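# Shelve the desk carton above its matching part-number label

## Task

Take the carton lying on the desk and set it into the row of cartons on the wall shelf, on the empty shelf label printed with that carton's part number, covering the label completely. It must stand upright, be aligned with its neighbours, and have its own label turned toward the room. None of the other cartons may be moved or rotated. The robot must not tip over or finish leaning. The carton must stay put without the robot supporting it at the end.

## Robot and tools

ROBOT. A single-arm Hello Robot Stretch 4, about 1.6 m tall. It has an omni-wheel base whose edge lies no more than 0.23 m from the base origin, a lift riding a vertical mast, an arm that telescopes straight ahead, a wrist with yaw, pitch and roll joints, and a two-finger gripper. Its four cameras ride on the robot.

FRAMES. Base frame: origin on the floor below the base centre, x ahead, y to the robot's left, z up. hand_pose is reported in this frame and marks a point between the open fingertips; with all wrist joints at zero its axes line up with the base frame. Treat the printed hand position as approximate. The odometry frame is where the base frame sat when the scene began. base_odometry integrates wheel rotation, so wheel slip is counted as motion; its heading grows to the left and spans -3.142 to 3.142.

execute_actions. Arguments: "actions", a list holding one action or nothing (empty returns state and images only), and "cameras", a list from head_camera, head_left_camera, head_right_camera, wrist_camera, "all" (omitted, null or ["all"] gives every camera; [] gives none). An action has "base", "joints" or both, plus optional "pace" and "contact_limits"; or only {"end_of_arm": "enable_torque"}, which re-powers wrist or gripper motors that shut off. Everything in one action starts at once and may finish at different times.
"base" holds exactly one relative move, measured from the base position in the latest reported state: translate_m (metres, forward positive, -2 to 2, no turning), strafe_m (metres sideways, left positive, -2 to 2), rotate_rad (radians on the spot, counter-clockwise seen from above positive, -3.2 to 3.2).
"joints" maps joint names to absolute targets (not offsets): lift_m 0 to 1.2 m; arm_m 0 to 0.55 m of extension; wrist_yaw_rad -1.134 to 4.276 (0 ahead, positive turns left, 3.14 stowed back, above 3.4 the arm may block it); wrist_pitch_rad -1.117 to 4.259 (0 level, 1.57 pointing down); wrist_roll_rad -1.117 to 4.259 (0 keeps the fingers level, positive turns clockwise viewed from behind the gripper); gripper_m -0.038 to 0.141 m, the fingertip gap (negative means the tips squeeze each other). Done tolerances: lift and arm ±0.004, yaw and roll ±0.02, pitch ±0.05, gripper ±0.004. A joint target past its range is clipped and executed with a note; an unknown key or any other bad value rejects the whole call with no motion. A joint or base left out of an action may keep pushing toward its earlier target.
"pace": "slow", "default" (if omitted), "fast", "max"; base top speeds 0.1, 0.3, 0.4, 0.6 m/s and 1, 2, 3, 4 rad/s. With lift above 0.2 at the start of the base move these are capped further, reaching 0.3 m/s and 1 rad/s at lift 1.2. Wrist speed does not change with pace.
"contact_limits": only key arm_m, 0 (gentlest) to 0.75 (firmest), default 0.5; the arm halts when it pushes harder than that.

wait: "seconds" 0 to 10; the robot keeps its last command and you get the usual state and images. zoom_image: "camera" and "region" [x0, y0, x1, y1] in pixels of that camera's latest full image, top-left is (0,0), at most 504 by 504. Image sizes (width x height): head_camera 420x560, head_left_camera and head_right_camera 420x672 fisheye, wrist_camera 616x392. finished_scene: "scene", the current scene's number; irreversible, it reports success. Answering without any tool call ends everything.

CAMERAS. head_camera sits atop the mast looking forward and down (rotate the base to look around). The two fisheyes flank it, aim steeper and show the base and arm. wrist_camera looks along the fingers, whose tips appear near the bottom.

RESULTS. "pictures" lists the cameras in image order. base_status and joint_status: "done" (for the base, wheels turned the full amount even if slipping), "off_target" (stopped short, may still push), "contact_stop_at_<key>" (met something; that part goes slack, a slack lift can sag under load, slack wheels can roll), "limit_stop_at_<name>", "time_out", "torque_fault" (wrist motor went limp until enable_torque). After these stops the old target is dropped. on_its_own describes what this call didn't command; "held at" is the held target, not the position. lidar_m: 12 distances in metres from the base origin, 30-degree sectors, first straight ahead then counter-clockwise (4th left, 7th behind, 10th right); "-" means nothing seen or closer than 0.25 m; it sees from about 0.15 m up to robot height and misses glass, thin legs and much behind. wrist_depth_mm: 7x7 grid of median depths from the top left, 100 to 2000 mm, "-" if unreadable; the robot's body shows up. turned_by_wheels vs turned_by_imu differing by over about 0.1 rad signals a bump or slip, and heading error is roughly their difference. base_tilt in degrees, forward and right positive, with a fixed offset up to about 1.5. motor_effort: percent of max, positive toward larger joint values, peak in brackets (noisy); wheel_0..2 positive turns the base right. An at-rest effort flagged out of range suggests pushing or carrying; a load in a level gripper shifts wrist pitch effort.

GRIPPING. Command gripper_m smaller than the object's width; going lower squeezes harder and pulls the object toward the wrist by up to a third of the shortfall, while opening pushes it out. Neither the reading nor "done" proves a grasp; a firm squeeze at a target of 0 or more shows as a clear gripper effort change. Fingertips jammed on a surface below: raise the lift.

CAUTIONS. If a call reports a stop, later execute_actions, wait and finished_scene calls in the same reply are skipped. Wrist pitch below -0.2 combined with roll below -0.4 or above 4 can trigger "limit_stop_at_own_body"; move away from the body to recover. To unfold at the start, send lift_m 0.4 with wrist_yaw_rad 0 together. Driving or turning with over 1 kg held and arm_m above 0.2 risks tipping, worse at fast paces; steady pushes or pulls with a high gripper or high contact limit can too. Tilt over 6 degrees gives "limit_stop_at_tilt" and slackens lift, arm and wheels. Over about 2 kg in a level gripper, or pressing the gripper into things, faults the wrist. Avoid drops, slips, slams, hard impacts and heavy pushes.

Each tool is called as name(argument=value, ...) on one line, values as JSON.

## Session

execute_actions(actions=[])

Scene clock: 0.00 s.
base_odometry: x=+0.000 y=+0.000 heading=+0.000 (m, m, rad; odometry frame)
turned_by_wheels: +0.000 (rad since the last result)
turned_by_imu: +0.000 (rad since the last result)
base_tilt: forward=+0.1 right=+0.0 (deg)
lidar_m: 2.54 2.21 2.02 2.04 1.26 1.11 1.14 1.84 1.26 1.28 2.11 2.52
base_status: not commanded
joint_positions: lift_m=+0.295 arm_m=-0.002 wrist_yaw_rad=+3.207 wrist_pitch_rad=+0.021 wrist_roll_rad=+0.003 gripper_m=+0.057
joint_status: not commanded
motor_effort: lift_m=+17 arm_m=-1 wrist_yaw_rad=+0 wrist_pitch_rad=-6 wrist_roll_rad=-1 gripper_m=-2 wheel_0=+0 wheel_1=+0 wheel_2=+1 (%)
hand_pose: x=-0.1250 y=+0.0683 z=+0.4671 quat_wxyz=(-0.033, -0.011, +0.001, +0.999) (m; base frame)
wrist_depth_mm: - - 130 - 1983 1808 1661 / - - 130 - - 1756 1661 / - 108 133 - 1921 1464 1229 / 161 138 - - 1983 1708 1661 / 206 - - - 1983 1756 1661 / 208 1366 1255 1336 192 1537 1661 / 210 960 1060 - 1138 1060 1118
pictures: head_camera, head_left_camera, head_right_camera, wrist_camera
Images, in order (width x height): head_camera 420x560, head_left_camera 420x672, head_right_camera 420x672, wrist_camera 616x392.

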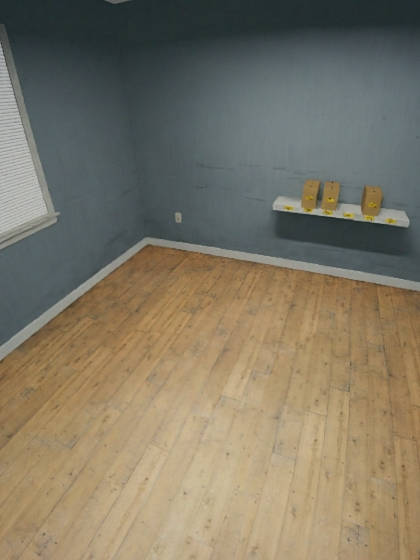

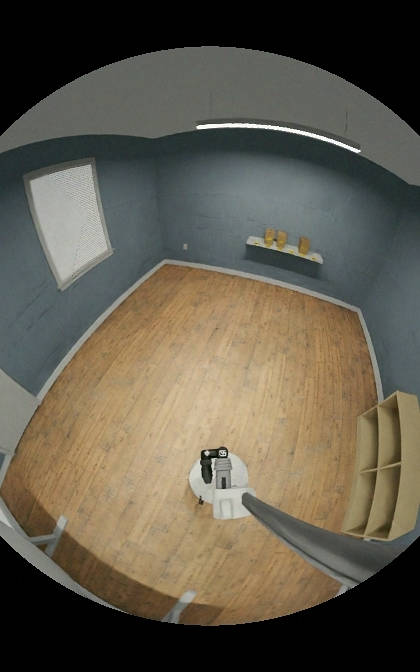

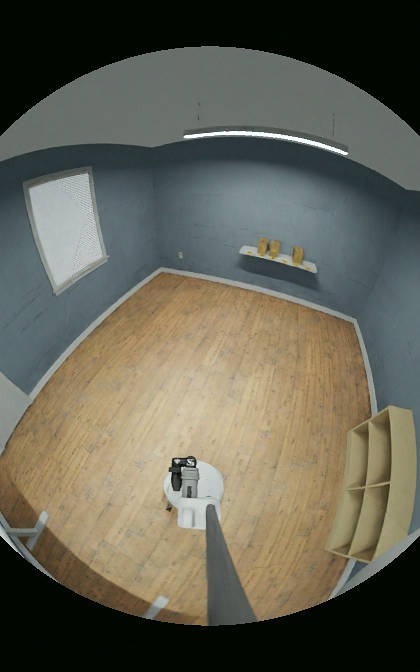

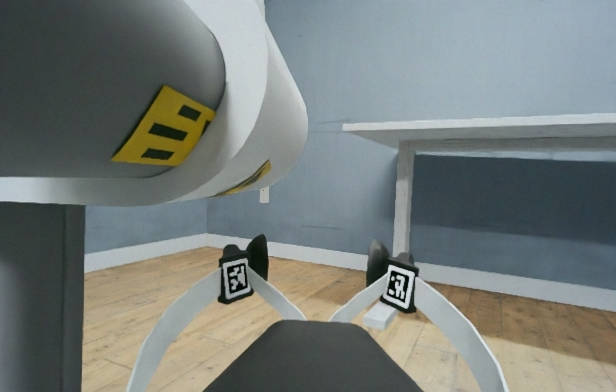

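execute_actions(actions=[{"base":{"rotate_rad":2.7},"joints":{"lift_m":0.68,"wrist_yaw_rad":0,"gripper_m":0.141}}], cameras=["wrist_camera","head_camera"])

Scene clock: 4.67 s.
base_odometry: x=+0.000 y=+0.000 heading=+2.700 (m, m, rad; odometry frame)
turned_by_wheels: +2.700 (rad since the last result)
turned_by_imu: +2.775 (rad since the last result)
base_tilt: forward=+0.0 right=-0.1 (deg)
lidar_m: 1.11 1.18 1.75 1.26 1.29 2.29 2.79 2.86 2.17 2.03 2.04 1.17
base_status: done
joint_positions: lift_m=+0.680 arm_m=-0.002 wrist_yaw_rad=+0.001 wrist_pitch_rad=+0.021 wrist_roll_rad=+0.003 gripper_m=+0.141
joint_status: all done
motor_effort: lift_m=+20(20) arm_m=+0(0) wrist_yaw_rad=-2(8) wrist_pitch_rad=-7(6) wrist_roll_rad=-1(0) gripper_m=-1(4) wheel_0=-1(5) wheel_1=+0(5) wheel_2=-1(5) (%)
hand_pose: x=+0.4570 y=-0.0873 z=+0.8519 quat_wxyz=(+1.000, +0.002, +0.011, +0.000) (m; base frame)
wrist_depth_mm: 1618 1661 1708 1708 1708 1708 1756 / 1708 1708 1661 1756 1756 1756 1756 / 1708 1756 1756 1708 1708 1808 1808 / 1756 1756 1756 1708 1756 1756 1808 / 1708 1708 1025 1281 1160 991 1255 / 1756 1808 1808 165 1808 214 1808 / 1708 1756 1661 - 1808 1808 1808
pictures: head_camera, wrist_camera
Images, in order (width x height): head_camera 420x560, wrist_camera 616x392.

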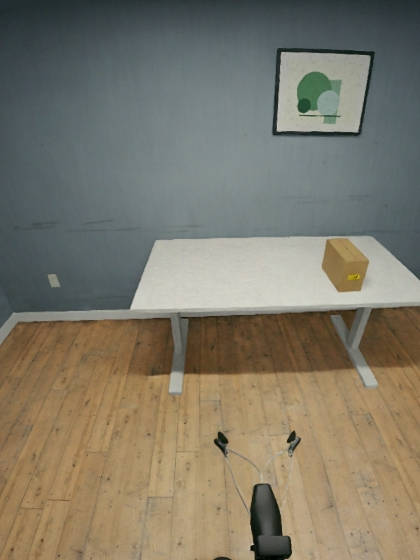

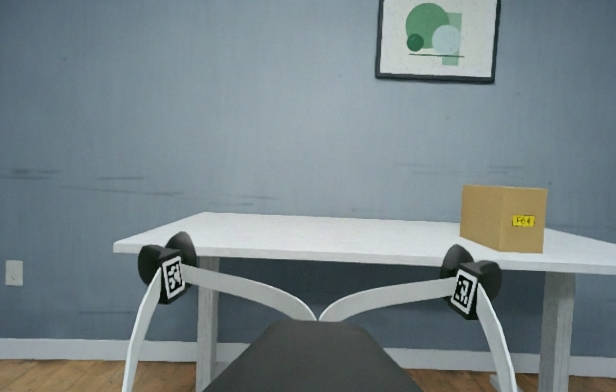

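execute_actions(actions=[{"base":{"strafe_m":-0.6},"joints":{"arm_m":0.2},"pace":"fast"}], cameras=["wrist_camera"])

execute_actions(actions=[{"base":{"translate_m":0.35},"pace":"fast"}], cameras=["wrist_camera","head_camera"])

Scene clock: 10.10 s.
base_odometry: x=+0.257 y=+0.542 heading=+2.700 (m, m, rad; odometry frame)
turned_by_wheels: +0.000 (rad since the last result)
turned_by_imu: +0.000 (rad since the last result)
base_tilt: forward=+0.1 right=+0.0 (deg)
lidar_m: 1.13 1.17 2.41 1.87 1.92 2.68 2.77 2.17 1.53 1.43 1.44 1.18
base_status: done
joint_positions: lift_m=+0.680 arm_m=+0.199 wrist_yaw_rad=+0.000 wrist_pitch_rad=+0.021 wrist_roll_rad=+0.003 gripper_m=+0.141
joint_status: all done
motor_effort: lift_m=+19(20) arm_m=+7(8) wrist_yaw_rad=-1(2) wrist_pitch_rad=-7(6) wrist_roll_rad=-1(1) gripper_m=-1(1) wheel_0=-1(11) wheel_1=+1(10) wheel_2=+0(0) (%)
hand_pose: x=+0.6580 y=-0.0874 z=+0.8520 quat_wxyz=(+1.000, +0.002, +0.011, +0.000) (m; base frame)
wrist_depth_mm: 1464 1499 1537 1499 1576 1537 1537 / 1537 1499 1537 1499 1576 1576 1576 / 1537 1537 1576 1537 1537 1576 1576 / 1537 1618 1499 1537 1537 1576 1576 / 917 831 842 831 946 1576 1618 / 1576 1618 1576 165 1098 213 1618 / 1576 1576 1618 - 1576 1661 1618
pictures: wrist_camera
Images, in order (width x height): wrist_camera 616x392.

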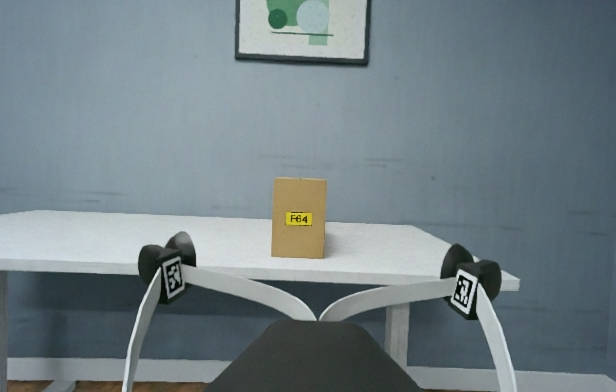

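Scene clock: 12.37 s.
base_odometry: x=-0.060 y=+0.692 heading=+2.700 (m, m, rad; odometry frame)
turned_by_wheels: +0.000 (rad since the last result)
turned_by_imu: +0.001 (rad since the last result)
base_tilt: forward=+0.0 right=-0.2 (deg)
lidar_m: 0.78 0.83 1.10 1.89 1.95 3.11 3.11 2.12 1.51 1.36 1.45 0.82
base_status: done
joint_positions: lift_m=+0.680 arm_m=+0.199 wrist_yaw_rad=+0.000 wrist_pitch_rad=+0.021 wrist_roll_rad=+0.003 gripper_m=+0.141
joint_status: not commanded
motor_effort: lift_m=+19(19) arm_m=+7(8) wrist_yaw_rad=-1(1) wrist_pitch_rad=-7(6) wrist_roll_rad=+1(1) gripper_m=+0(1) wheel_0=+0(6) wheel_1=-1(5) wheel_2=+0(12) (%)
hand_pose: x=+0.6580 y=-0.0874 z=+0.8520 quat_wxyz=(+1.000, +0.002, +0.011, +0.000) (m; base frame)
wrist_depth_mm: 1182 1138 1160 1182 1160 1205 1205 / 1160 1160 1160 1182 1205 1182 1160 / 1205 1182 1160 1205 1205 1229 1205 / 1182 1229 1205 469 1229 1229 1229 / 809 723 469 473 931 1255 1229 / 492 473 469 166 462 213 946 / 399 404 387 - 402 387 399
pictures: head_camera, wrist_camera
Images, in order (width x height): head_camera 420x560, wrist_camera 616x392.

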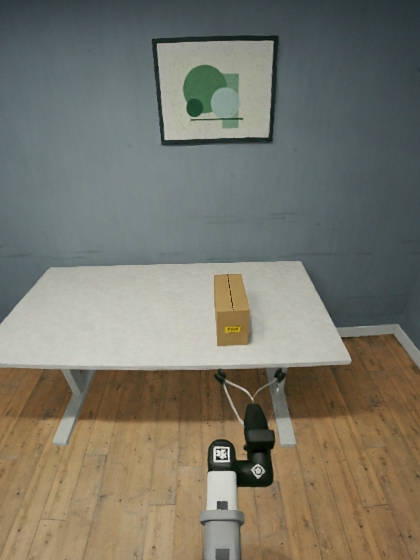

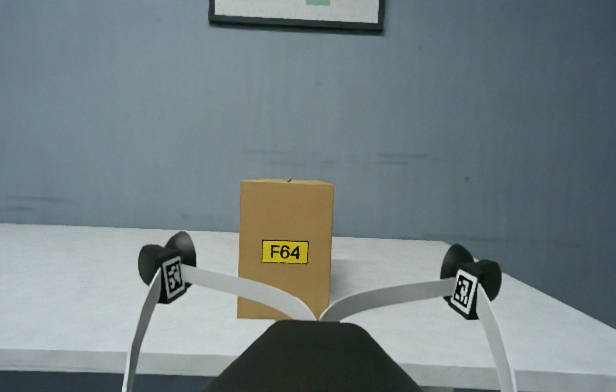

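execute_actions(actions=[{"base":{"strafe_m":0.04},"joints":{"arm_m":0.42,"lift_m":0.65}}], cameras=["wrist_camera","head_camera"])

Scene clock: 17.03 s.
base_odometry: x=-0.077 y=+0.656 heading=+2.700 (m, m, rad; odometry frame)
turned_by_wheels: +0.000 (rad since the last result)
turned_by_imu: +0.002 (rad since the last result)
base_tilt: forward=+0.2 right=-0.2 (deg)
lidar_m: 0.77 0.79 1.12 1.85 1.89 3.07 3.13 2.18 1.55 1.42 1.48 0.81
base_status: done
joint_positions: lift_m=+0.650 arm_m=+0.419 wrist_yaw_rad=+0.000 wrist_pitch_rad=+0.021 wrist_roll_rad=+0.003 gripper_m=+0.141
joint_status: all done
motor_effort: lift_m=+16(20) arm_m=+8(8) wrist_yaw_rad=-1(1) wrist_pitch_rad=-6(7) wrist_roll_rad=+1(0) gripper_m=+0(0) wheel_0=+0(8) wheel_1=+0(8) wheel_2=+0(1) (%)
hand_pose: x=+0.8780 y=-0.0874 z=+0.8222 quat_wxyz=(+1.000, +0.002, +0.011, +0.000) (m; base frame)
wrist_depth_mm: 946 960 946 960 976 960 976 / 960 946 976 991 976 976 991 / 960 991 991 976 991 991 976 / 976 976 991 245 247 991 1008 / 676 621 247 247 250 842 1008 / 413 394 251 166 253 213 484 / 297 301 306 - 322 322 332
pictures: head_camera, wrist_camera
Images, in order (width x height): head_camera 420x560, wrist_camera 616x392.

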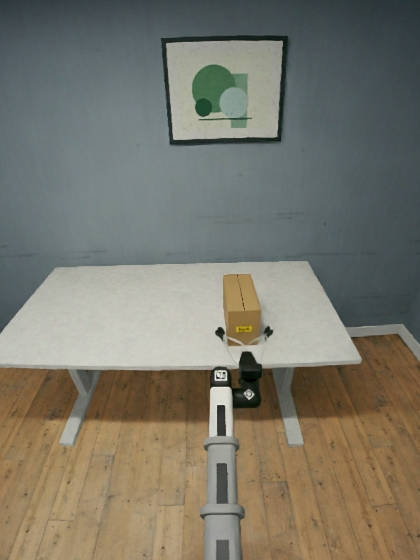

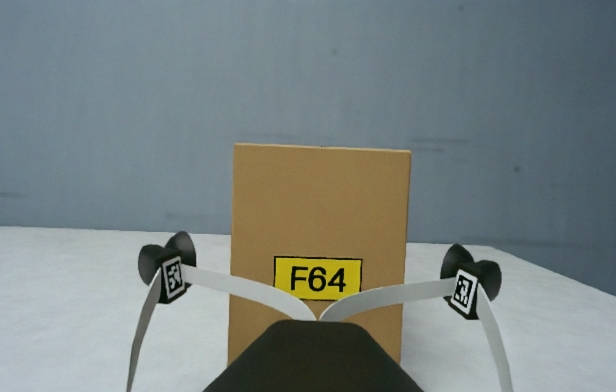

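execute_actions(actions=[{"joints":{"arm_m":0.485},"pace":"slow"}], cameras=["wrist_camera"])

execute_actions(actions=[{"joints":{"gripper_m":0.02}}], cameras=[])

execute_actions(actions=[{"joints":{"lift_m":0.69}}], cameras=["wrist_camera","head_camera"])

Scene clock: 23.17 s.
base_odometry: x=-0.077 y=+0.656 heading=+2.700 (m, m, rad; odometry frame)
turned_by_wheels: +0.000 (rad since the last result)
turned_by_imu: +0.002 (rad since the last result)
base_tilt: forward=-0.1 right=+0.0 (deg)
lidar_m: 0.77 0.82 1.13 1.84 1.89 3.05 3.14 2.22 1.54 1.41 1.47 0.83
base_status: not commanded
joint_positions: lift_m=+0.650 arm_m=+0.484 wrist_yaw_rad=+0.000 wrist_pitch_rad=+0.021 wrist_roll_rad=+0.003 gripper_m=+0.141
joint_status: all done
motor_effort: lift_m=+16(16) arm_m=+8(8) wrist_yaw_rad=+0(1) wrist_pitch_rad=-7(6) wrist_roll_rad=+0(0) gripper_m=-1(2) wheel_0=+0(0) wheel_1=+0(0) wheel_2=+0(1) (%)
hand_pose: x=+0.9429 y=-0.0874 z=+0.8222 quat_wxyz=(+1.000, +0.002, +0.011, +0.000) (m; base frame)
wrist_depth_mm: 878 891 878 891 904 891 904 / 891 904 878 904 917 917 931 / 904 904 891 187 904 917 931 / 891 917 188 187 189 946 931 / 668 621 189 189 190 831 931 / 413 389 190 190 191 394 488 / 297 300 234 - 194 322 334
pictures: wrist_camera
Images, in order (width x height): wrist_camera 616x392.

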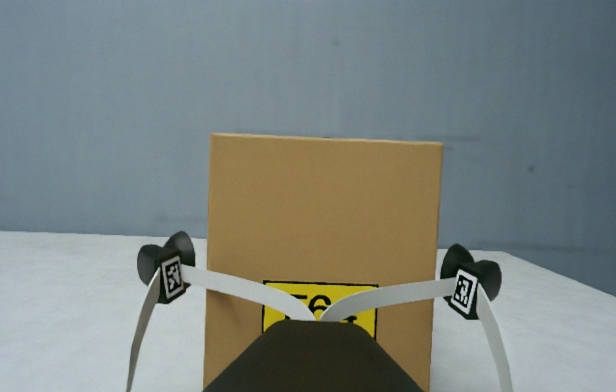

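Scene clock: 25.37 s.
base_odometry: x=-0.077 y=+0.656 heading=+2.700 (m, m, rad; odometry frame)
turned_by_wheels: +0.000 (rad since the last result)
turned_by_imu: +0.001 (rad since the last result)
base_tilt: forward=+0.1 right=-0.2 (deg)
lidar_m: 0.78 0.82 1.11 1.84 1.90 3.09 3.12 2.17 1.54 1.41 1.48 0.80
base_status: not commanded
joint_positions: lift_m=+0.650 arm_m=+0.484 wrist_yaw_rad=+0.000 wrist_pitch_rad=+0.021 wrist_roll_rad=+0.003 gripper_m=+0.021
joint_status: all done
motor_effort: lift_m=+16(16) arm_m=+8(8) wrist_yaw_rad=-1(1) wrist_pitch_rad=-6(6) wrist_roll_rad=+0(1) gripper_m=-25(27) wheel_0=+0(0) wheel_1=+1(0) wheel_2=+0(1) (%)
hand_pose: x=+0.9429 y=-0.0874 z=+0.8222 quat_wxyz=(+1.000, +0.002, +0.011, +0.000) (m; base frame)
wrist_depth_mm: 878 891 891 878 891 917 917 / 891 891 904 891 904 904 917 / 904 904 162 162 161 917 917 / 904 904 163 163 162 931 931 / 676 699 165 164 163 820 931 / 410 172 166 166 164 165 488 / 296 303 168 - 166 324 314
pictures: none
No camera images: the call's "cameras" was empty. Leave "cameras" out to get every camera's image.

Scene clock: 26.37 s.
base_odometry: x=-0.077 y=+0.656 heading=+2.700 (m, m, rad; odometry frame)
turned_by_wheels: +0.000 (rad since the last result)
turned_by_imu: +0.000 (rad since the last result)
base_tilt: forward=+0.0 right=-0.1 (deg)
lidar_m: 0.78 0.80 1.12 1.84 1.88 3.07 3.13 2.20 1.57 1.42 1.48 0.83
base_status: not commanded
joint_positions: lift_m=+0.690 arm_m=+0.484 wrist_yaw_rad=+0.000 wrist_pitch_rad=+0.023 wrist_roll_rad=+0.003 gripper_m=+0.021
joint_status: all done
motor_effort: lift_m=+20(21) arm_m=+8(8) wrist_yaw_rad=+0(0) wrist_pitch_rad=-12(12) wrist_roll_rad=+2(1) gripper_m=-25(25) wheel_0=+0(0) wheel_1=+0(0) wheel_2=+0(0) (%)
hand_pose: x=+0.9429 y=-0.0874 z=+0.8614 quat_wxyz=(+1.000, +0.002, +0.012, +0.000) (m; base frame)
wrist_depth_mm: 891 891 891 878 904 931 904 / 878 878 891 917 917 904 904 / 891 917 164 164 163 931 917 / 917 904 164 164 163 931 946 / 842 842 165 165 164 946 960 / 508 173 166 165 164 165 647 / 370 375 167 - 166 402 387
pictures: head_camera, wrist_camera
Images, in order (width x height): head_camera 420x560, wrist_camera 616x392.

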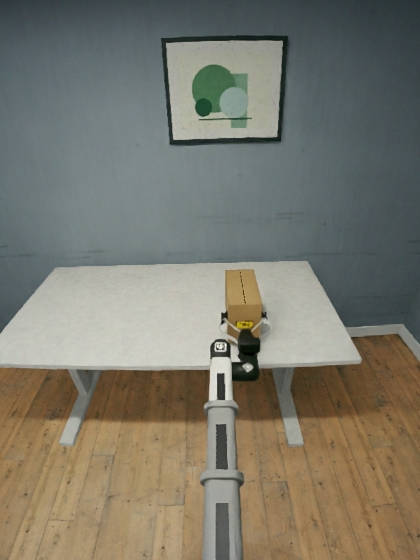

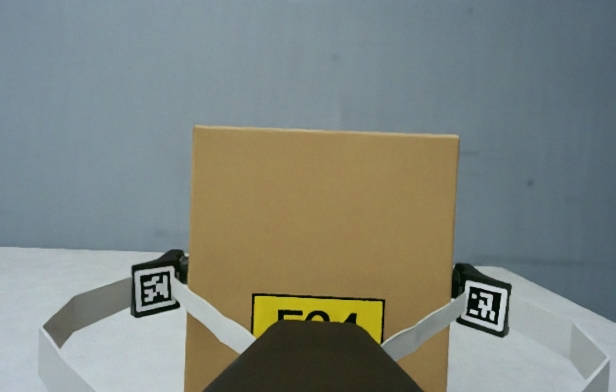

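execute_actions(actions=[{"base":{"translate_m":-0.1},"joints":{"arm_m":0.0}}], cameras=[])

execute_actions(actions=[{"base":{"rotate_rad":-3.035},"pace":"slow"}], cameras=["head_camera"])

execute_actions(actions=[{"base":{"translate_m":1.7},"pace":"fast"}], cameras=["head_camera","wrist_camera"])

Scene clock: 32.90 s.
base_odometry: x=+0.013 y=+0.613 heading=+2.700 (m, m, rad; odometry frame)
turned_by_wheels: +0.000 (rad since the last result)
turned_by_imu: +0.002 (rad since the last result)
base_tilt: forward=-0.1 right=-0.1 (deg)
lidar_m: 0.39 0.93 1.25 1.85 1.88 3.02 3.02 2.22 1.53 1.42 1.49 0.40
base_status: done
joint_positions: lift_m=+0.690 arm_m=+0.001 wrist_yaw_rad=+0.000 wrist_pitch_rad=+0.023 wrist_roll_rad=+0.003 gripper_m=+0.021
joint_status: all done
motor_effort: lift_m=+20(20) arm_m=-8(9) wrist_yaw_rad=-1(2) wrist_pitch_rad=-11(12) wrist_roll_rad=-1(1) gripper_m=-24(26) wheel_0=-1(5) wheel_1=+1(4) wheel_2=-2(7) (%)
hand_pose: x=+0.4607 y=-0.0875 z=+0.8613 quat_wxyz=(+1.000, +0.002, +0.012, +0.000) (m; base frame)
wrist_depth_mm: 1397 1430 1430 1464 1499 1464 1499 / 1430 1464 1464 1499 1499 1499 1464 / 1430 1430 164 164 163 1499 1499 / 1499 1464 164 164 163 1537 1499 / 842 878 165 164 164 1537 1537 / 1499 172 166 165 165 164 1576 / 1499 1537 167 - 166 1576 1576
pictures: none
No camera images: the call's "cameras" was empty. Leave "cameras" out to get every camera's image.

Scene clock: 37.23 s.
base_odometry: x=+0.013 y=+0.613 heading=-0.335 (m, m, rad; odometry frame)
turned_by_wheels: -3.035 (rad since the last result)
turned_by_imu: -3.115 (rad since the last result)
base_tilt: forward=+0.0 right=-0.1 (deg)
lidar_m: 0.38 1.99 1.52 1.43 1.52 0.92 0.88 0.94 2.32 1.85 1.93 0.41
base_status: done
joint_positions: lift_m=+0.690 arm_m=+0.001 wrist_yaw_rad=+0.000 wrist_pitch_rad=+0.023 wrist_roll_rad=+0.003 gripper_m=+0.021
joint_status: not commanded
motor_effort: lift_m=+20(20) arm_m=-8(8) wrist_yaw_rad=+0(1) wrist_pitch_rad=-12(12) wrist_roll_rad=+0(1) gripper_m=-25(26) wheel_0=+2(4) wheel_1=+0(4) wheel_2=+1(5) (%)
hand_pose: x=+0.4607 y=-0.0874 z=+0.8613 quat_wxyz=(+1.000, +0.002, +0.012, +0.000) (m; base frame)
wrist_depth_mm: - - - - - - - / - - - - - - - / - - 164 164 163 - - / - - 164 164 163 - - / - - 165 165 164 - - / 1921 172 166 165 165 164 - / 1708 1756 167 - 166 1863 1863
pictures: head_camera
Images, in order (width x height): head_camera 420x560.

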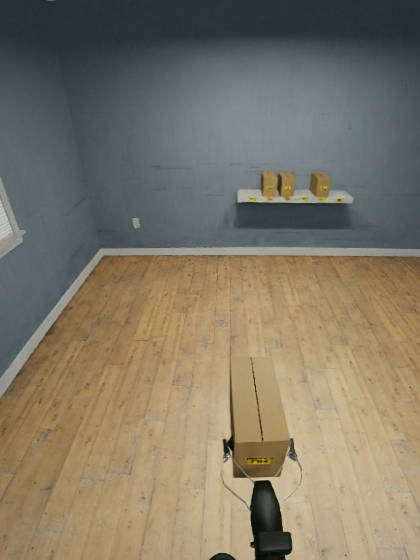

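Scene clock: 42.90 s.
base_odometry: x=+1.619 y=+0.054 heading=-0.335 (m, m, rad; odometry frame)
turned_by_wheels: +0.000 (rad since the last result)
turned_by_imu: +0.003 (rad since the last result)
base_tilt: forward=-0.1 right=-0.1 (deg)
lidar_m: 0.40 1.37 1.46 1.35 1.44 2.10 3.11 2.65 2.00 2.29 1.45 0.39
base_status: done
joint_positions: lift_m=+0.690 arm_m=+0.001 wrist_yaw_rad=+0.000 wrist_pitch_rad=+0.023 wrist_roll_rad=+0.003 gripper_m=+0.021
joint_status: not commanded
motor_effort: lift_m=+20(20) arm_m=-7(8) wrist_yaw_rad=+0(1) wrist_pitch_rad=-11(12) wrist_roll_rad=+2(1) gripper_m=-25(27) wheel_0=-1(6) wheel_1=-1(5) wheel_2=-1(11) (%)
hand_pose: x=+0.4607 y=-0.0874 z=+0.8613 quat_wxyz=(+1.000, +0.002, +0.012, +0.000) (m; base frame)
wrist_depth_mm: 1118 1118 1078 1078 1060 1025 1008 / 1118 1098 1078 1078 1060 1042 1042 / 1098 1118 164 163 163 1042 1060 / 1138 1118 165 164 163 820 820 / 1160 1118 165 165 163 809 809 / 1138 172 167 166 165 165 1060 / 1182 1160 167 - 166 1098 1060
pictures: head_camera, wrist_camera
Images, in order (width x height): head_camera 420x560, wrist_camera 616x392.

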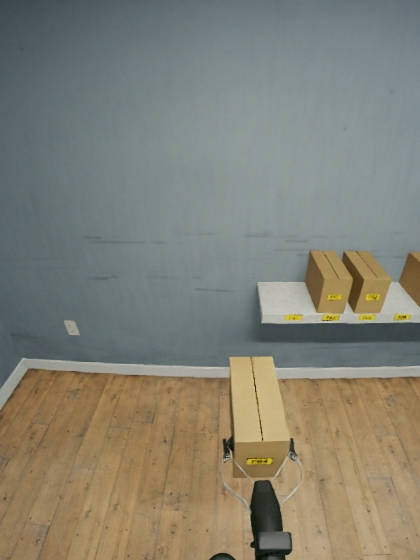

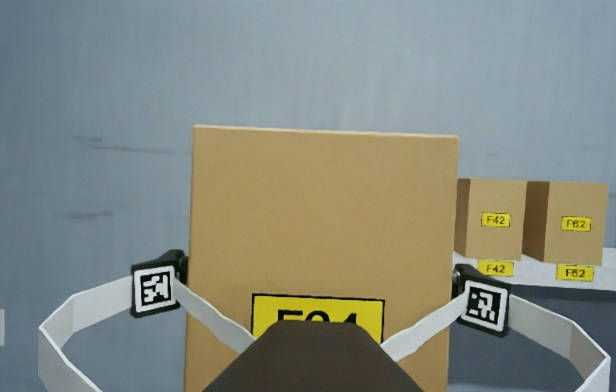

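execute_actions(actions=[{"base":{"rotate_rad":-0.06},"joints":{"lift_m":0.73},"pace":"slow"}], cameras=[])

execute_actions(actions=[{"base":{"strafe_m":-0.68},"pace":"fast"}], cameras=["head_camera","wrist_camera"])

zoom_image(camera="head_camera", region=[90,240,370,340])

Scene clock: 47.47 s.
base_odometry: x=+1.619 y=+0.054 heading=-0.395 (m, m, rad; odometry frame)
turned_by_wheels: -0.060 (rad since the last result)
turned_by_imu: -0.060 (rad since the last result)
base_tilt: forward=+0.0 right=-0.1 (deg)
lidar_m: 0.39 1.35 1.48 1.37 1.43 1.96 3.48 2.73 2.01 2.26 1.54 0.41
base_status: done
joint_positions: lift_m=+0.730 arm_m=+0.001 wrist_yaw_rad=+0.000 wrist_pitch_rad=+0.023 wrist_roll_rad=+0.003 gripper_m=+0.021
joint_status: all done
motor_effort: lift_m=+20(21) arm_m=-8(8) wrist_yaw_rad=+1(1) wrist_pitch_rad=-11(12) wrist_roll_rad=+1(1) gripper_m=-25(26) wheel_0=+2(2) wheel_1=+0(3) wheel_2=+0(3) (%)
hand_pose: x=+0.4607 y=-0.0874 z=+0.9013 quat_wxyz=(+1.000, +0.002, +0.012, +0.000) (m; base frame)
wrist_depth_mm: 1078 1042 1042 1078 1078 1060 1060 / 1078 1060 1078 1098 1042 1078 1098 / 1098 1098 164 164 163 1118 1098 / 1098 1098 164 164 164 854 1098 / 1098 1118 165 165 165 854 991 / 1078 172 166 165 165 165 854 / 1138 1118 167 - 166 1118 1138
pictures: none
No camera images: the call's "cameras" was empty. Leave "cameras" out to get every camera's image.

Scene clock: 50.47 s.
base_odometry: x=+1.357 y=-0.573 heading=-0.395 (m, m, rad; odometry frame)
turned_by_wheels: +0.000 (rad since the last result)
turned_by_imu: -0.002 (rad since the last result)
base_tilt: forward=+0.1 right=+0.0 (deg)
lidar_m: 0.39 1.11 1.83 2.06 2.14 2.74 3.43 1.80 1.39 1.61 1.68 0.40
base_status: done
joint_positions: lift_m=+0.730 arm_m=+0.001 wrist_yaw_rad=+0.000 wrist_pitch_rad=+0.023 wrist_roll_rad=+0.003 gripper_m=+0.021
joint_status: not commanded
motor_effort: lift_m=+20(20) arm_m=-7(8) wrist_yaw_rad=-1(1) wrist_pitch_rad=-12(12) wrist_roll_rad=-1(1) gripper_m=-26(26) wheel_0=+0(10) wheel_1=-2(10) wheel_2=+0(0) (%)
hand_pose: x=+0.4607 y=-0.0874 z=+0.9013 quat_wxyz=(+1.000, +0.002, +0.012, +0.000) (m; base frame)
wrist_depth_mm: 1098 1098 1078 1098 1060 1078 1078 / 1098 1098 1098 1098 1078 1078 1098 / 1098 1078 164 163 163 1118 1098 / 1118 1138 164 164 163 1138 1138 / 1118 854 165 164 164 1118 1138 / 1118 173 165 165 165 165 1138 / 1138 1160 167 - 165 1138 1160
pictures: head_camera, wrist_camera
Images, in order (width x height): head_camera 420x560, wrist_camera 616x392.

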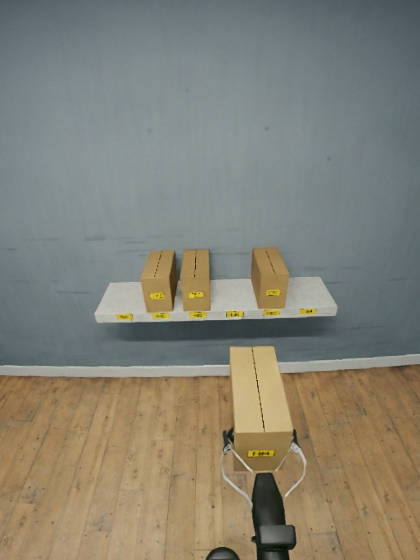

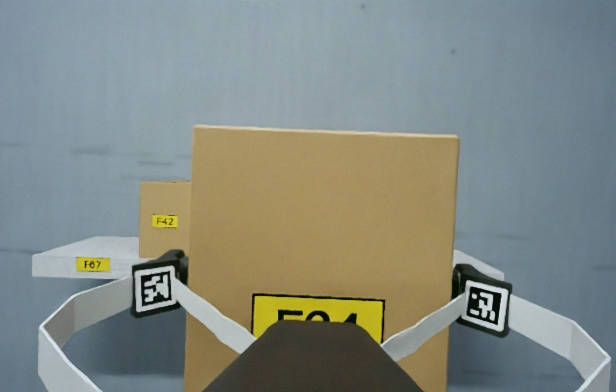

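Region (90, 240, 370, 340) of head_camera's 420x560 image, scaled by 1.800, with more detail than that image has; it fills the top 180 rows of this view, and the rest is white.

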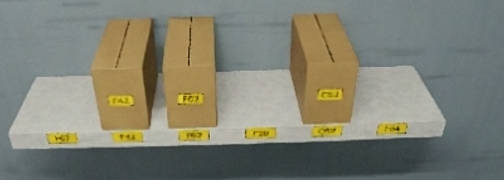

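execute_actions(actions=[{"base":{"strafe_m":-0.33},"joints":{"arm_m":0.2}}], cameras=["head_camera"])

zoom_image(camera="head_camera", region=[120,270,280,340])

execute_actions(actions=[{"base":{"translate_m":0.22},"joints":{"lift_m":0.72}}], cameras=["head_camera","wrist_camera"])

Scene clock: 56.23 s.
base_odometry: x=+1.230 y=-0.878 heading=-0.395 (m, m, rad; odometry frame)
turned_by_wheels: +0.000 (rad since the last result)
turned_by_imu: +0.001 (rad since the last result)
base_tilt: forward=+0.1 right=-0.1 (deg)
lidar_m: 0.56 1.10 1.84 2.38 2.47 2.72 3.45 1.33 1.06 1.28 1.32 1.37
base_status: done
joint_positions: lift_m=+0.730 arm_m=+0.199 wrist_yaw_rad=+0.000 wrist_pitch_rad=+0.023 wrist_roll_rad=+0.003 gripper_m=+0.021
joint_status: all done
motor_effort: lift_m=+20(20) arm_m=+8(7) wrist_yaw_rad=-2(1) wrist_pitch_rad=-12(12) wrist_roll_rad=-1(1) gripper_m=-26(26) wheel_0=+0(8) wheel_1=-1(7) wheel_2=-1(2) (%)
hand_pose: x=+0.6580 y=-0.0874 z=+0.9014 quat_wxyz=(+1.000, +0.002, +0.012, +0.000) (m; base frame)
wrist_depth_mm: 891 891 904 891 904 917 891 / 917 917 917 917 917 917 904 / 904 904 164 164 163 917 931 / 683 917 164 163 163 931 931 / 668 820 165 165 164 931 931 / 668 172 165 165 165 165 960 / 931 946 167 - 165 960 946
pictures: head_camera
Images, in order (width x height): head_camera 420x560.

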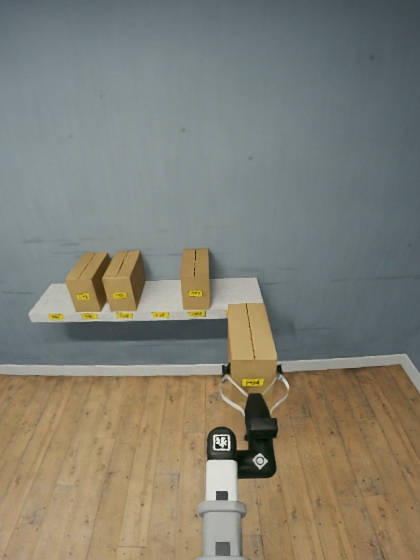

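Region (120, 270, 280, 340) of head_camera's 420x560 image, scaled by 3.150, with more detail than that image has; it fills the top 220 rows of this view, and the rest is white.

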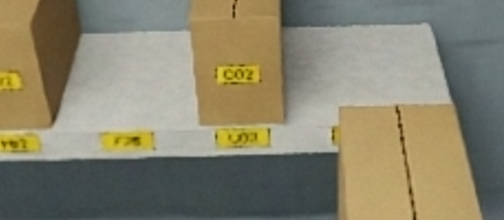

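Scene clock: 58.40 s.
base_odometry: x=+1.433 y=-0.962 heading=-0.395 (m, m, rad; odometry frame)
turned_by_wheels: +0.000 (rad since the last result)
turned_by_imu: +0.001 (rad since the last result)
base_tilt: forward=+0.0 right=-0.1 (deg)
lidar_m: 0.59 0.88 1.19 2.41 2.49 3.05 3.69 1.33 1.21 1.26 1.30 1.18
base_status: done
joint_positions: lift_m=+0.720 arm_m=+0.199 wrist_yaw_rad=+0.000 wrist_pitch_rad=+0.023 wrist_roll_rad=+0.003 gripper_m=+0.021
joint_status: all done
motor_effort: lift_m=+16(19) arm_m=+8(8) wrist_yaw_rad=-1(2) wrist_pitch_rad=-12(12) wrist_roll_rad=+1(0) gripper_m=-25(26) wheel_0=-1(5) wheel_1=+1(4) wheel_2=-1(7) (%)
hand_pose: x=+0.6580 y=-0.0874 z=+0.8917 quat_wxyz=(+1.000, +0.002, +0.012, +0.000) (m; base frame)
wrist_depth_mm: 691 691 676 691 691 691 683 / 676 691 691 691 691 683 691 / 691 699 164 163 163 683 707 / 661 508 164 164 163 699 707 / 634 449 165 165 164 723 715 / 521 172 166 165 165 165 723 / 455 455 167 - 165 732 723
pictures: head_camera, wrist_camera
Images, in order (width x height): head_camera 420x560, wrist_camera 616x392.

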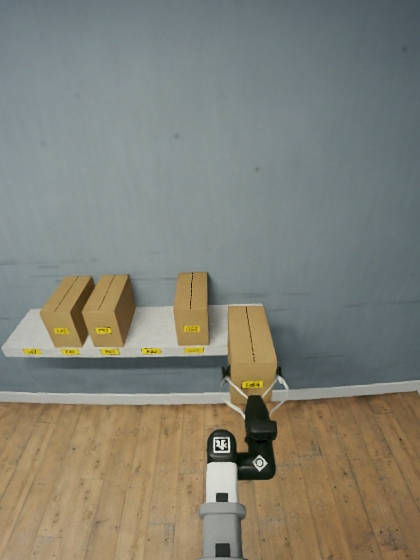

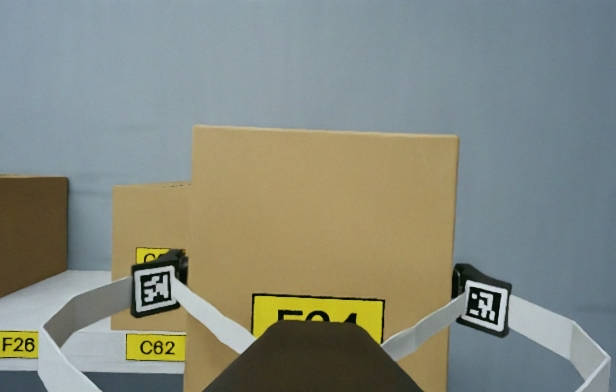

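execute_actions(actions=[{"base":{"strafe_m":0.02}}], cameras=[])

execute_actions(actions=[{"joints":{"arm_m":0.42}}], cameras=["head_camera","wrist_camera"])

Scene clock: 62.03 s.
base_odometry: x=+1.441 y=-0.944 heading=-0.396 (m, m, rad; odometry frame)
turned_by_wheels: +0.000 (rad since the last result)
turned_by_imu: +0.002 (rad since the last result)
base_tilt: forward=+0.0 right=-0.2 (deg)
lidar_m: 0.58 0.88 1.20 2.39 2.46 3.04 3.68 1.34 1.22 1.28 1.35 1.18
base_status: done
joint_positions: lift_m=+0.720 arm_m=+0.199 wrist_yaw_rad=+0.000 wrist_pitch_rad=+0.023 wrist_roll_rad=+0.003 gripper_m=+0.021
joint_status: not commanded
motor_effort: lift_m=+17(16) arm_m=+7(8) wrist_yaw_rad=-1(1) wrist_pitch_rad=-11(12) wrist_roll_rad=-1(0) gripper_m=-26(25) wheel_0=+0(7) wheel_1=+0(7) wheel_2=-1(1) (%)
hand_pose: x=+0.6580 y=-0.0874 z=+0.8917 quat_wxyz=(+1.000, +0.002, +0.012, +0.000) (m; base frame)
wrist_depth_mm: 683 676 676 691 676 691 683 / 691 683 691 691 691 691 691 / 691 691 164 163 163 683 683 / 634 699 165 164 163 699 707 / 609 452 166 164 164 715 707 / 517 172 166 166 164 164 723 / 452 455 167 - 165 732 723
pictures: none
No camera images: the call's "cameras" was empty. Leave "cameras" out to get every camera's image.

Scene clock: 63.80 s.
base_odometry: x=+1.441 y=-0.944 heading=-0.396 (m, m, rad; odometry frame)
turned_by_wheels: +0.000 (rad since the last result)
turned_by_imu: +0.001 (rad since the last result)
base_tilt: forward=-0.1 right=-0.1 (deg)
lidar_m: 0.79 0.87 1.19 2.39 2.46 3.04 3.65 1.34 1.24 1.28 1.35 1.16
base_status: not commanded
joint_positions: lift_m=+0.720 arm_m=+0.419 wrist_yaw_rad=+0.000 wrist_pitch_rad=+0.023 wrist_roll_rad=+0.003 gripper_m=+0.021
joint_status: all done
motor_effort: lift_m=+16(16) arm_m=+8(9) wrist_yaw_rad=-2(0) wrist_pitch_rad=-11(11) wrist_roll_rad=+2(1) gripper_m=-27(27) wheel_0=+0(0) wheel_1=+0(0) wheel_2=-1(1) (%)
hand_pose: x=+0.8779 y=-0.0874 z=+0.8917 quat_wxyz=(+1.000, +0.002, +0.012, +0.000) (m; base frame)
wrist_depth_mm: 469 473 473 469 469 469 469 / 469 469 473 469 480 477 477 / 477 480 164 163 163 477 480 / 265 294 164 164 163 484 484 / 229 229 165 165 165 484 488 / 230 172 165 165 165 164 488 / 232 235 167 - 165 500 500
pictures: head_camera, wrist_camera
Images, in order (width x height): head_camera 420x560, wrist_camera 616x392.

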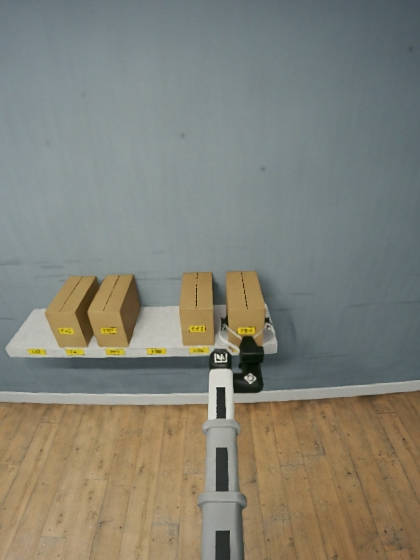

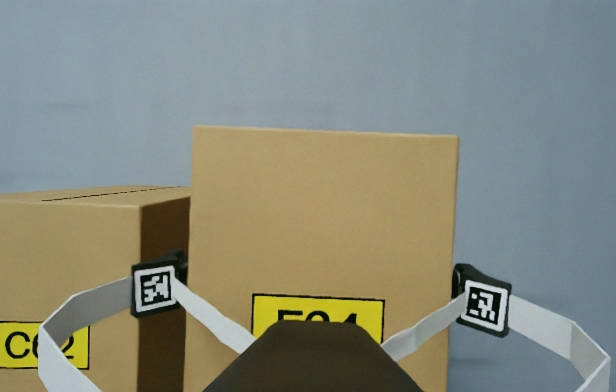

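execute_actions(actions=[{"joints":{"arm_m":0.455,"lift_m":0.686},"pace":"slow"}], cameras=["wrist_camera"])

Scene clock: 67.77 s.
base_odometry: x=+1.441 y=-0.944 heading=-0.396 (m, m, rad; odometry frame)
turned_by_wheels: +0.000 (rad since the last result)
turned_by_imu: +0.002 (rad since the last result)
base_tilt: forward=+0.0 right=+0.0 (deg)
lidar_m: 0.83 0.87 1.20 2.37 2.44 3.03 3.68 1.34 1.22 1.30 1.32 1.16
base_status: not commanded
joint_positions: lift_m=+0.686 arm_m=+0.454 wrist_yaw_rad=+0.000 wrist_pitch_rad=+0.023 wrist_roll_rad=+0.003 gripper_m=+0.021
joint_status: all done
motor_effort: lift_m=+16(16) arm_m=+8(6) wrist_yaw_rad=-1(1) wrist_pitch_rad=-11(11) wrist_roll_rad=+2(2) gripper_m=-26(27) wheel_0=+0(0) wheel_1=+0(0) wheel_2=-1(1) (%)
hand_pose: x=+0.9129 y=-0.0874 z=+0.8577 quat_wxyz=(+1.000, +0.002, +0.012, +0.000) (m; base frame)
wrist_depth_mm: 433 433 436 436 436 439 433 / 439 436 433 439 439 442 439 / 436 439 163 163 163 445 442 / 192 217 164 164 163 445 449 / 194 196 165 165 164 452 452 / 194 172 166 165 165 164 455 / 196 229 166 - 166 459 462
pictures: wrist_camera
Images, in order (width x height): wrist_camera 616x392.

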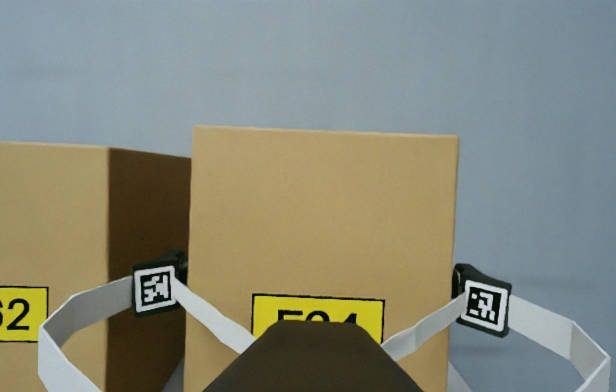

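execute_actions(actions=[{"joints":{"lift_m":0.677},"pace":"slow"}], cameras=["wrist_camera"])

execute_actions(actions=[{"joints":{"gripper_m":0.132}}], cameras=["wrist_camera"])

execute_actions(actions=[{"joints":{"arm_m":0.25}}], cameras=["wrist_camera","head_camera"])

Scene clock: 70.93 s.
base_odometry: x=+1.441 y=-0.944 heading=-0.396 (m, m, rad; odometry frame)
turned_by_wheels: +0.000 (rad since the last result)
turned_by_imu: +0.001 (rad since the last result)
base_tilt: forward=+0.0 right=+0.0 (deg)
lidar_m: 0.84 0.86 1.20 2.40 2.48 3.03 3.66 1.33 1.21 1.29 1.35 1.15
base_status: not commanded
joint_positions: lift_m=+0.677 arm_m=+0.454 wrist_yaw_rad=+0.000 wrist_pitch_rad=+0.022 wrist_roll_rad=+0.003 gripper_m=+0.021
joint_status: all done
motor_effort: lift_m=+16(16) arm_m=+7(8) wrist_yaw_rad=-1(1) wrist_pitch_rad=-10(12) wrist_roll_rad=-1(0) gripper_m=-27(25) wheel_0=+0(0) wheel_1=+0(0) wheel_2=-1(1) (%)
hand_pose: x=+0.9129 y=-0.0874 z=+0.8489 quat_wxyz=(+1.000, +0.002, +0.011, +0.000) (m; base frame)
wrist_depth_mm: 439 433 433 436 439 439 439 / 436 436 436 436 439 439 442 / 190 252 162 162 161 442 445 / 191 218 163 163 162 445 449 / 193 197 164 163 164 452 449 / 194 172 166 165 165 164 459 / 196 229 168 - 167 459 462
pictures: wrist_camera
Images, in order (width x height): wrist_camera 616x392.

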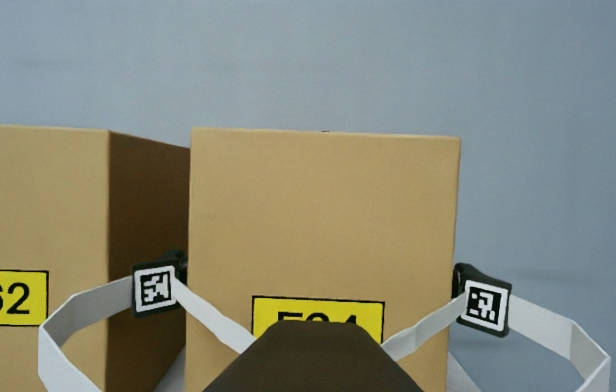

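Scene clock: 72.97 s.
base_odometry: x=+1.441 y=-0.944 heading=-0.396 (m, m, rad; odometry frame)
turned_by_wheels: +0.000 (rad since the last result)
turned_by_imu: +0.001 (rad since the last result)
base_tilt: forward=+0.1 right=-0.2 (deg)
lidar_m: 0.83 0.88 1.18 2.39 2.47 3.03 3.68 1.34 1.24 1.30 1.35 1.16
base_status: not commanded
joint_positions: lift_m=+0.677 arm_m=+0.454 wrist_yaw_rad=+0.000 wrist_pitch_rad=+0.022 wrist_roll_rad=+0.003 gripper_m=+0.132
joint_status: all done
motor_effort: lift_m=+15(16) arm_m=+8(8) wrist_yaw_rad=+0(1) wrist_pitch_rad=-8(9) wrist_roll_rad=-1(1) gripper_m=+0(26) wheel_0=+0(0) wheel_1=+0(0) wheel_2=-1(1) (%)
hand_pose: x=+0.9129 y=-0.0874 z=+0.8491 quat_wxyz=(+1.000, +0.002, +0.011, +0.000) (m; base frame)
wrist_depth_mm: 430 433 433 433 436 433 436 / 439 436 439 439 439 439 442 / 190 276 442 192 442 445 449 / 191 217 194 194 192 445 445 / 193 206 195 195 193 452 449 / 195 196 197 163 196 459 459 / 196 212 236 - 197 459 459
pictures: wrist_camera
Images, in order (width x height): wrist_camera 616x392.

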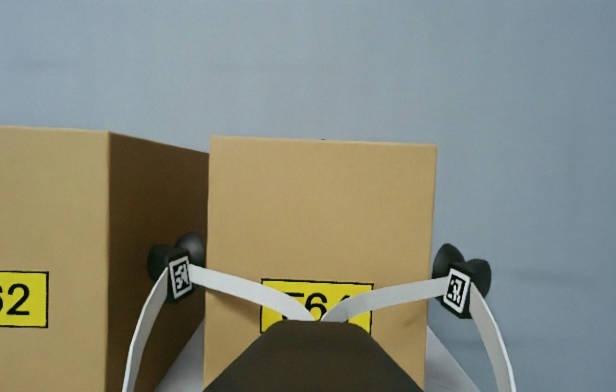

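Scene clock: 74.67 s.
base_odometry: x=+1.441 y=-0.944 heading=-0.396 (m, m, rad; odometry frame)
turned_by_wheels: +0.000 (rad since the last result)
turned_by_imu: +0.001 (rad since the last result)
base_tilt: forward=+0.1 right=-0.1 (deg)
lidar_m: 0.84 0.88 1.19 2.38 2.48 3.05 3.66 1.37 1.21 1.29 1.34 1.17
base_status: not commanded
joint_positions: lift_m=+0.677 arm_m=+0.251 wrist_yaw_rad=+0.000 wrist_pitch_rad=+0.021 wrist_roll_rad=+0.003 gripper_m=+0.132
joint_status: all done
motor_effort: lift_m=+16(16) arm_m=-7(8) wrist_yaw_rad=+0(2) wrist_pitch_rad=-7(7) wrist_roll_rad=-1(1) gripper_m=+0(0) wheel_0=+0(0) wheel_1=+0(0) wheel_2=-1(1) (%)
hand_pose: x=+0.7107 y=-0.0874 z=+0.8492 quat_wxyz=(+1.000, +0.002, +0.011, +0.000) (m; base frame)
wrist_depth_mm: 634 627 634 634 634 627 634 / 634 634 647 640 640 640 640 / 640 640 647 647 647 640 654 / 615 394 410 397 647 654 647 / 585 397 421 402 661 654 654 / 415 397 394 163 399 668 668 / 661 668 402 - 402 668 676
pictures: head_camera, wrist_camera
Images, in order (width x height): head_camera 420x560, wrist_camera 616x392.

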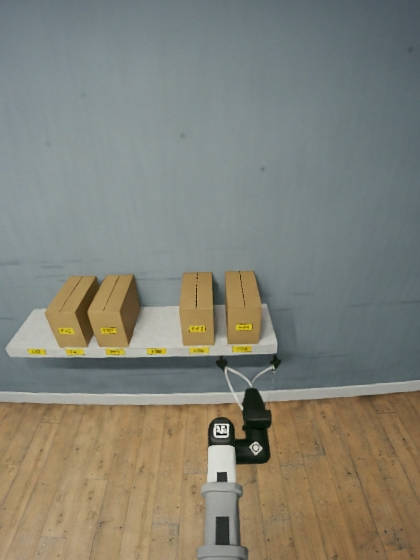

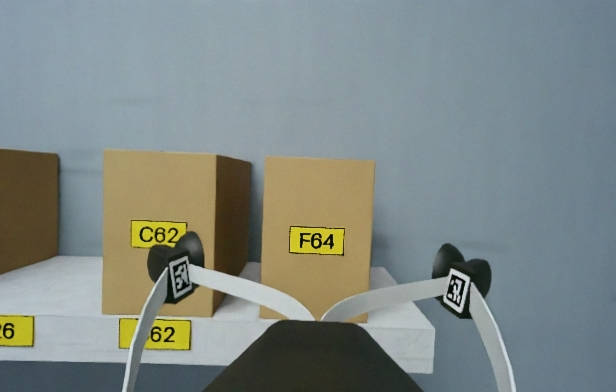

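zoom_image(camera="head_camera", region=[170,310,290,365])

Region (170, 310, 290, 365) of head_camera's 420x560 image, scaled by 4.200, with more detail than that image has; it fills the top 231 rows of this view, and the rest is white.

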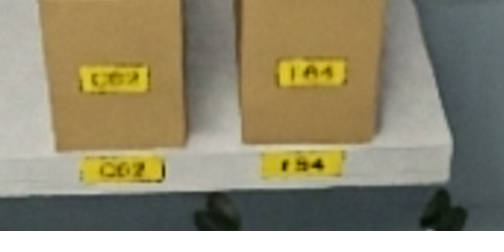

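finished_scene(scene=2)

The scene is finished: the task was done.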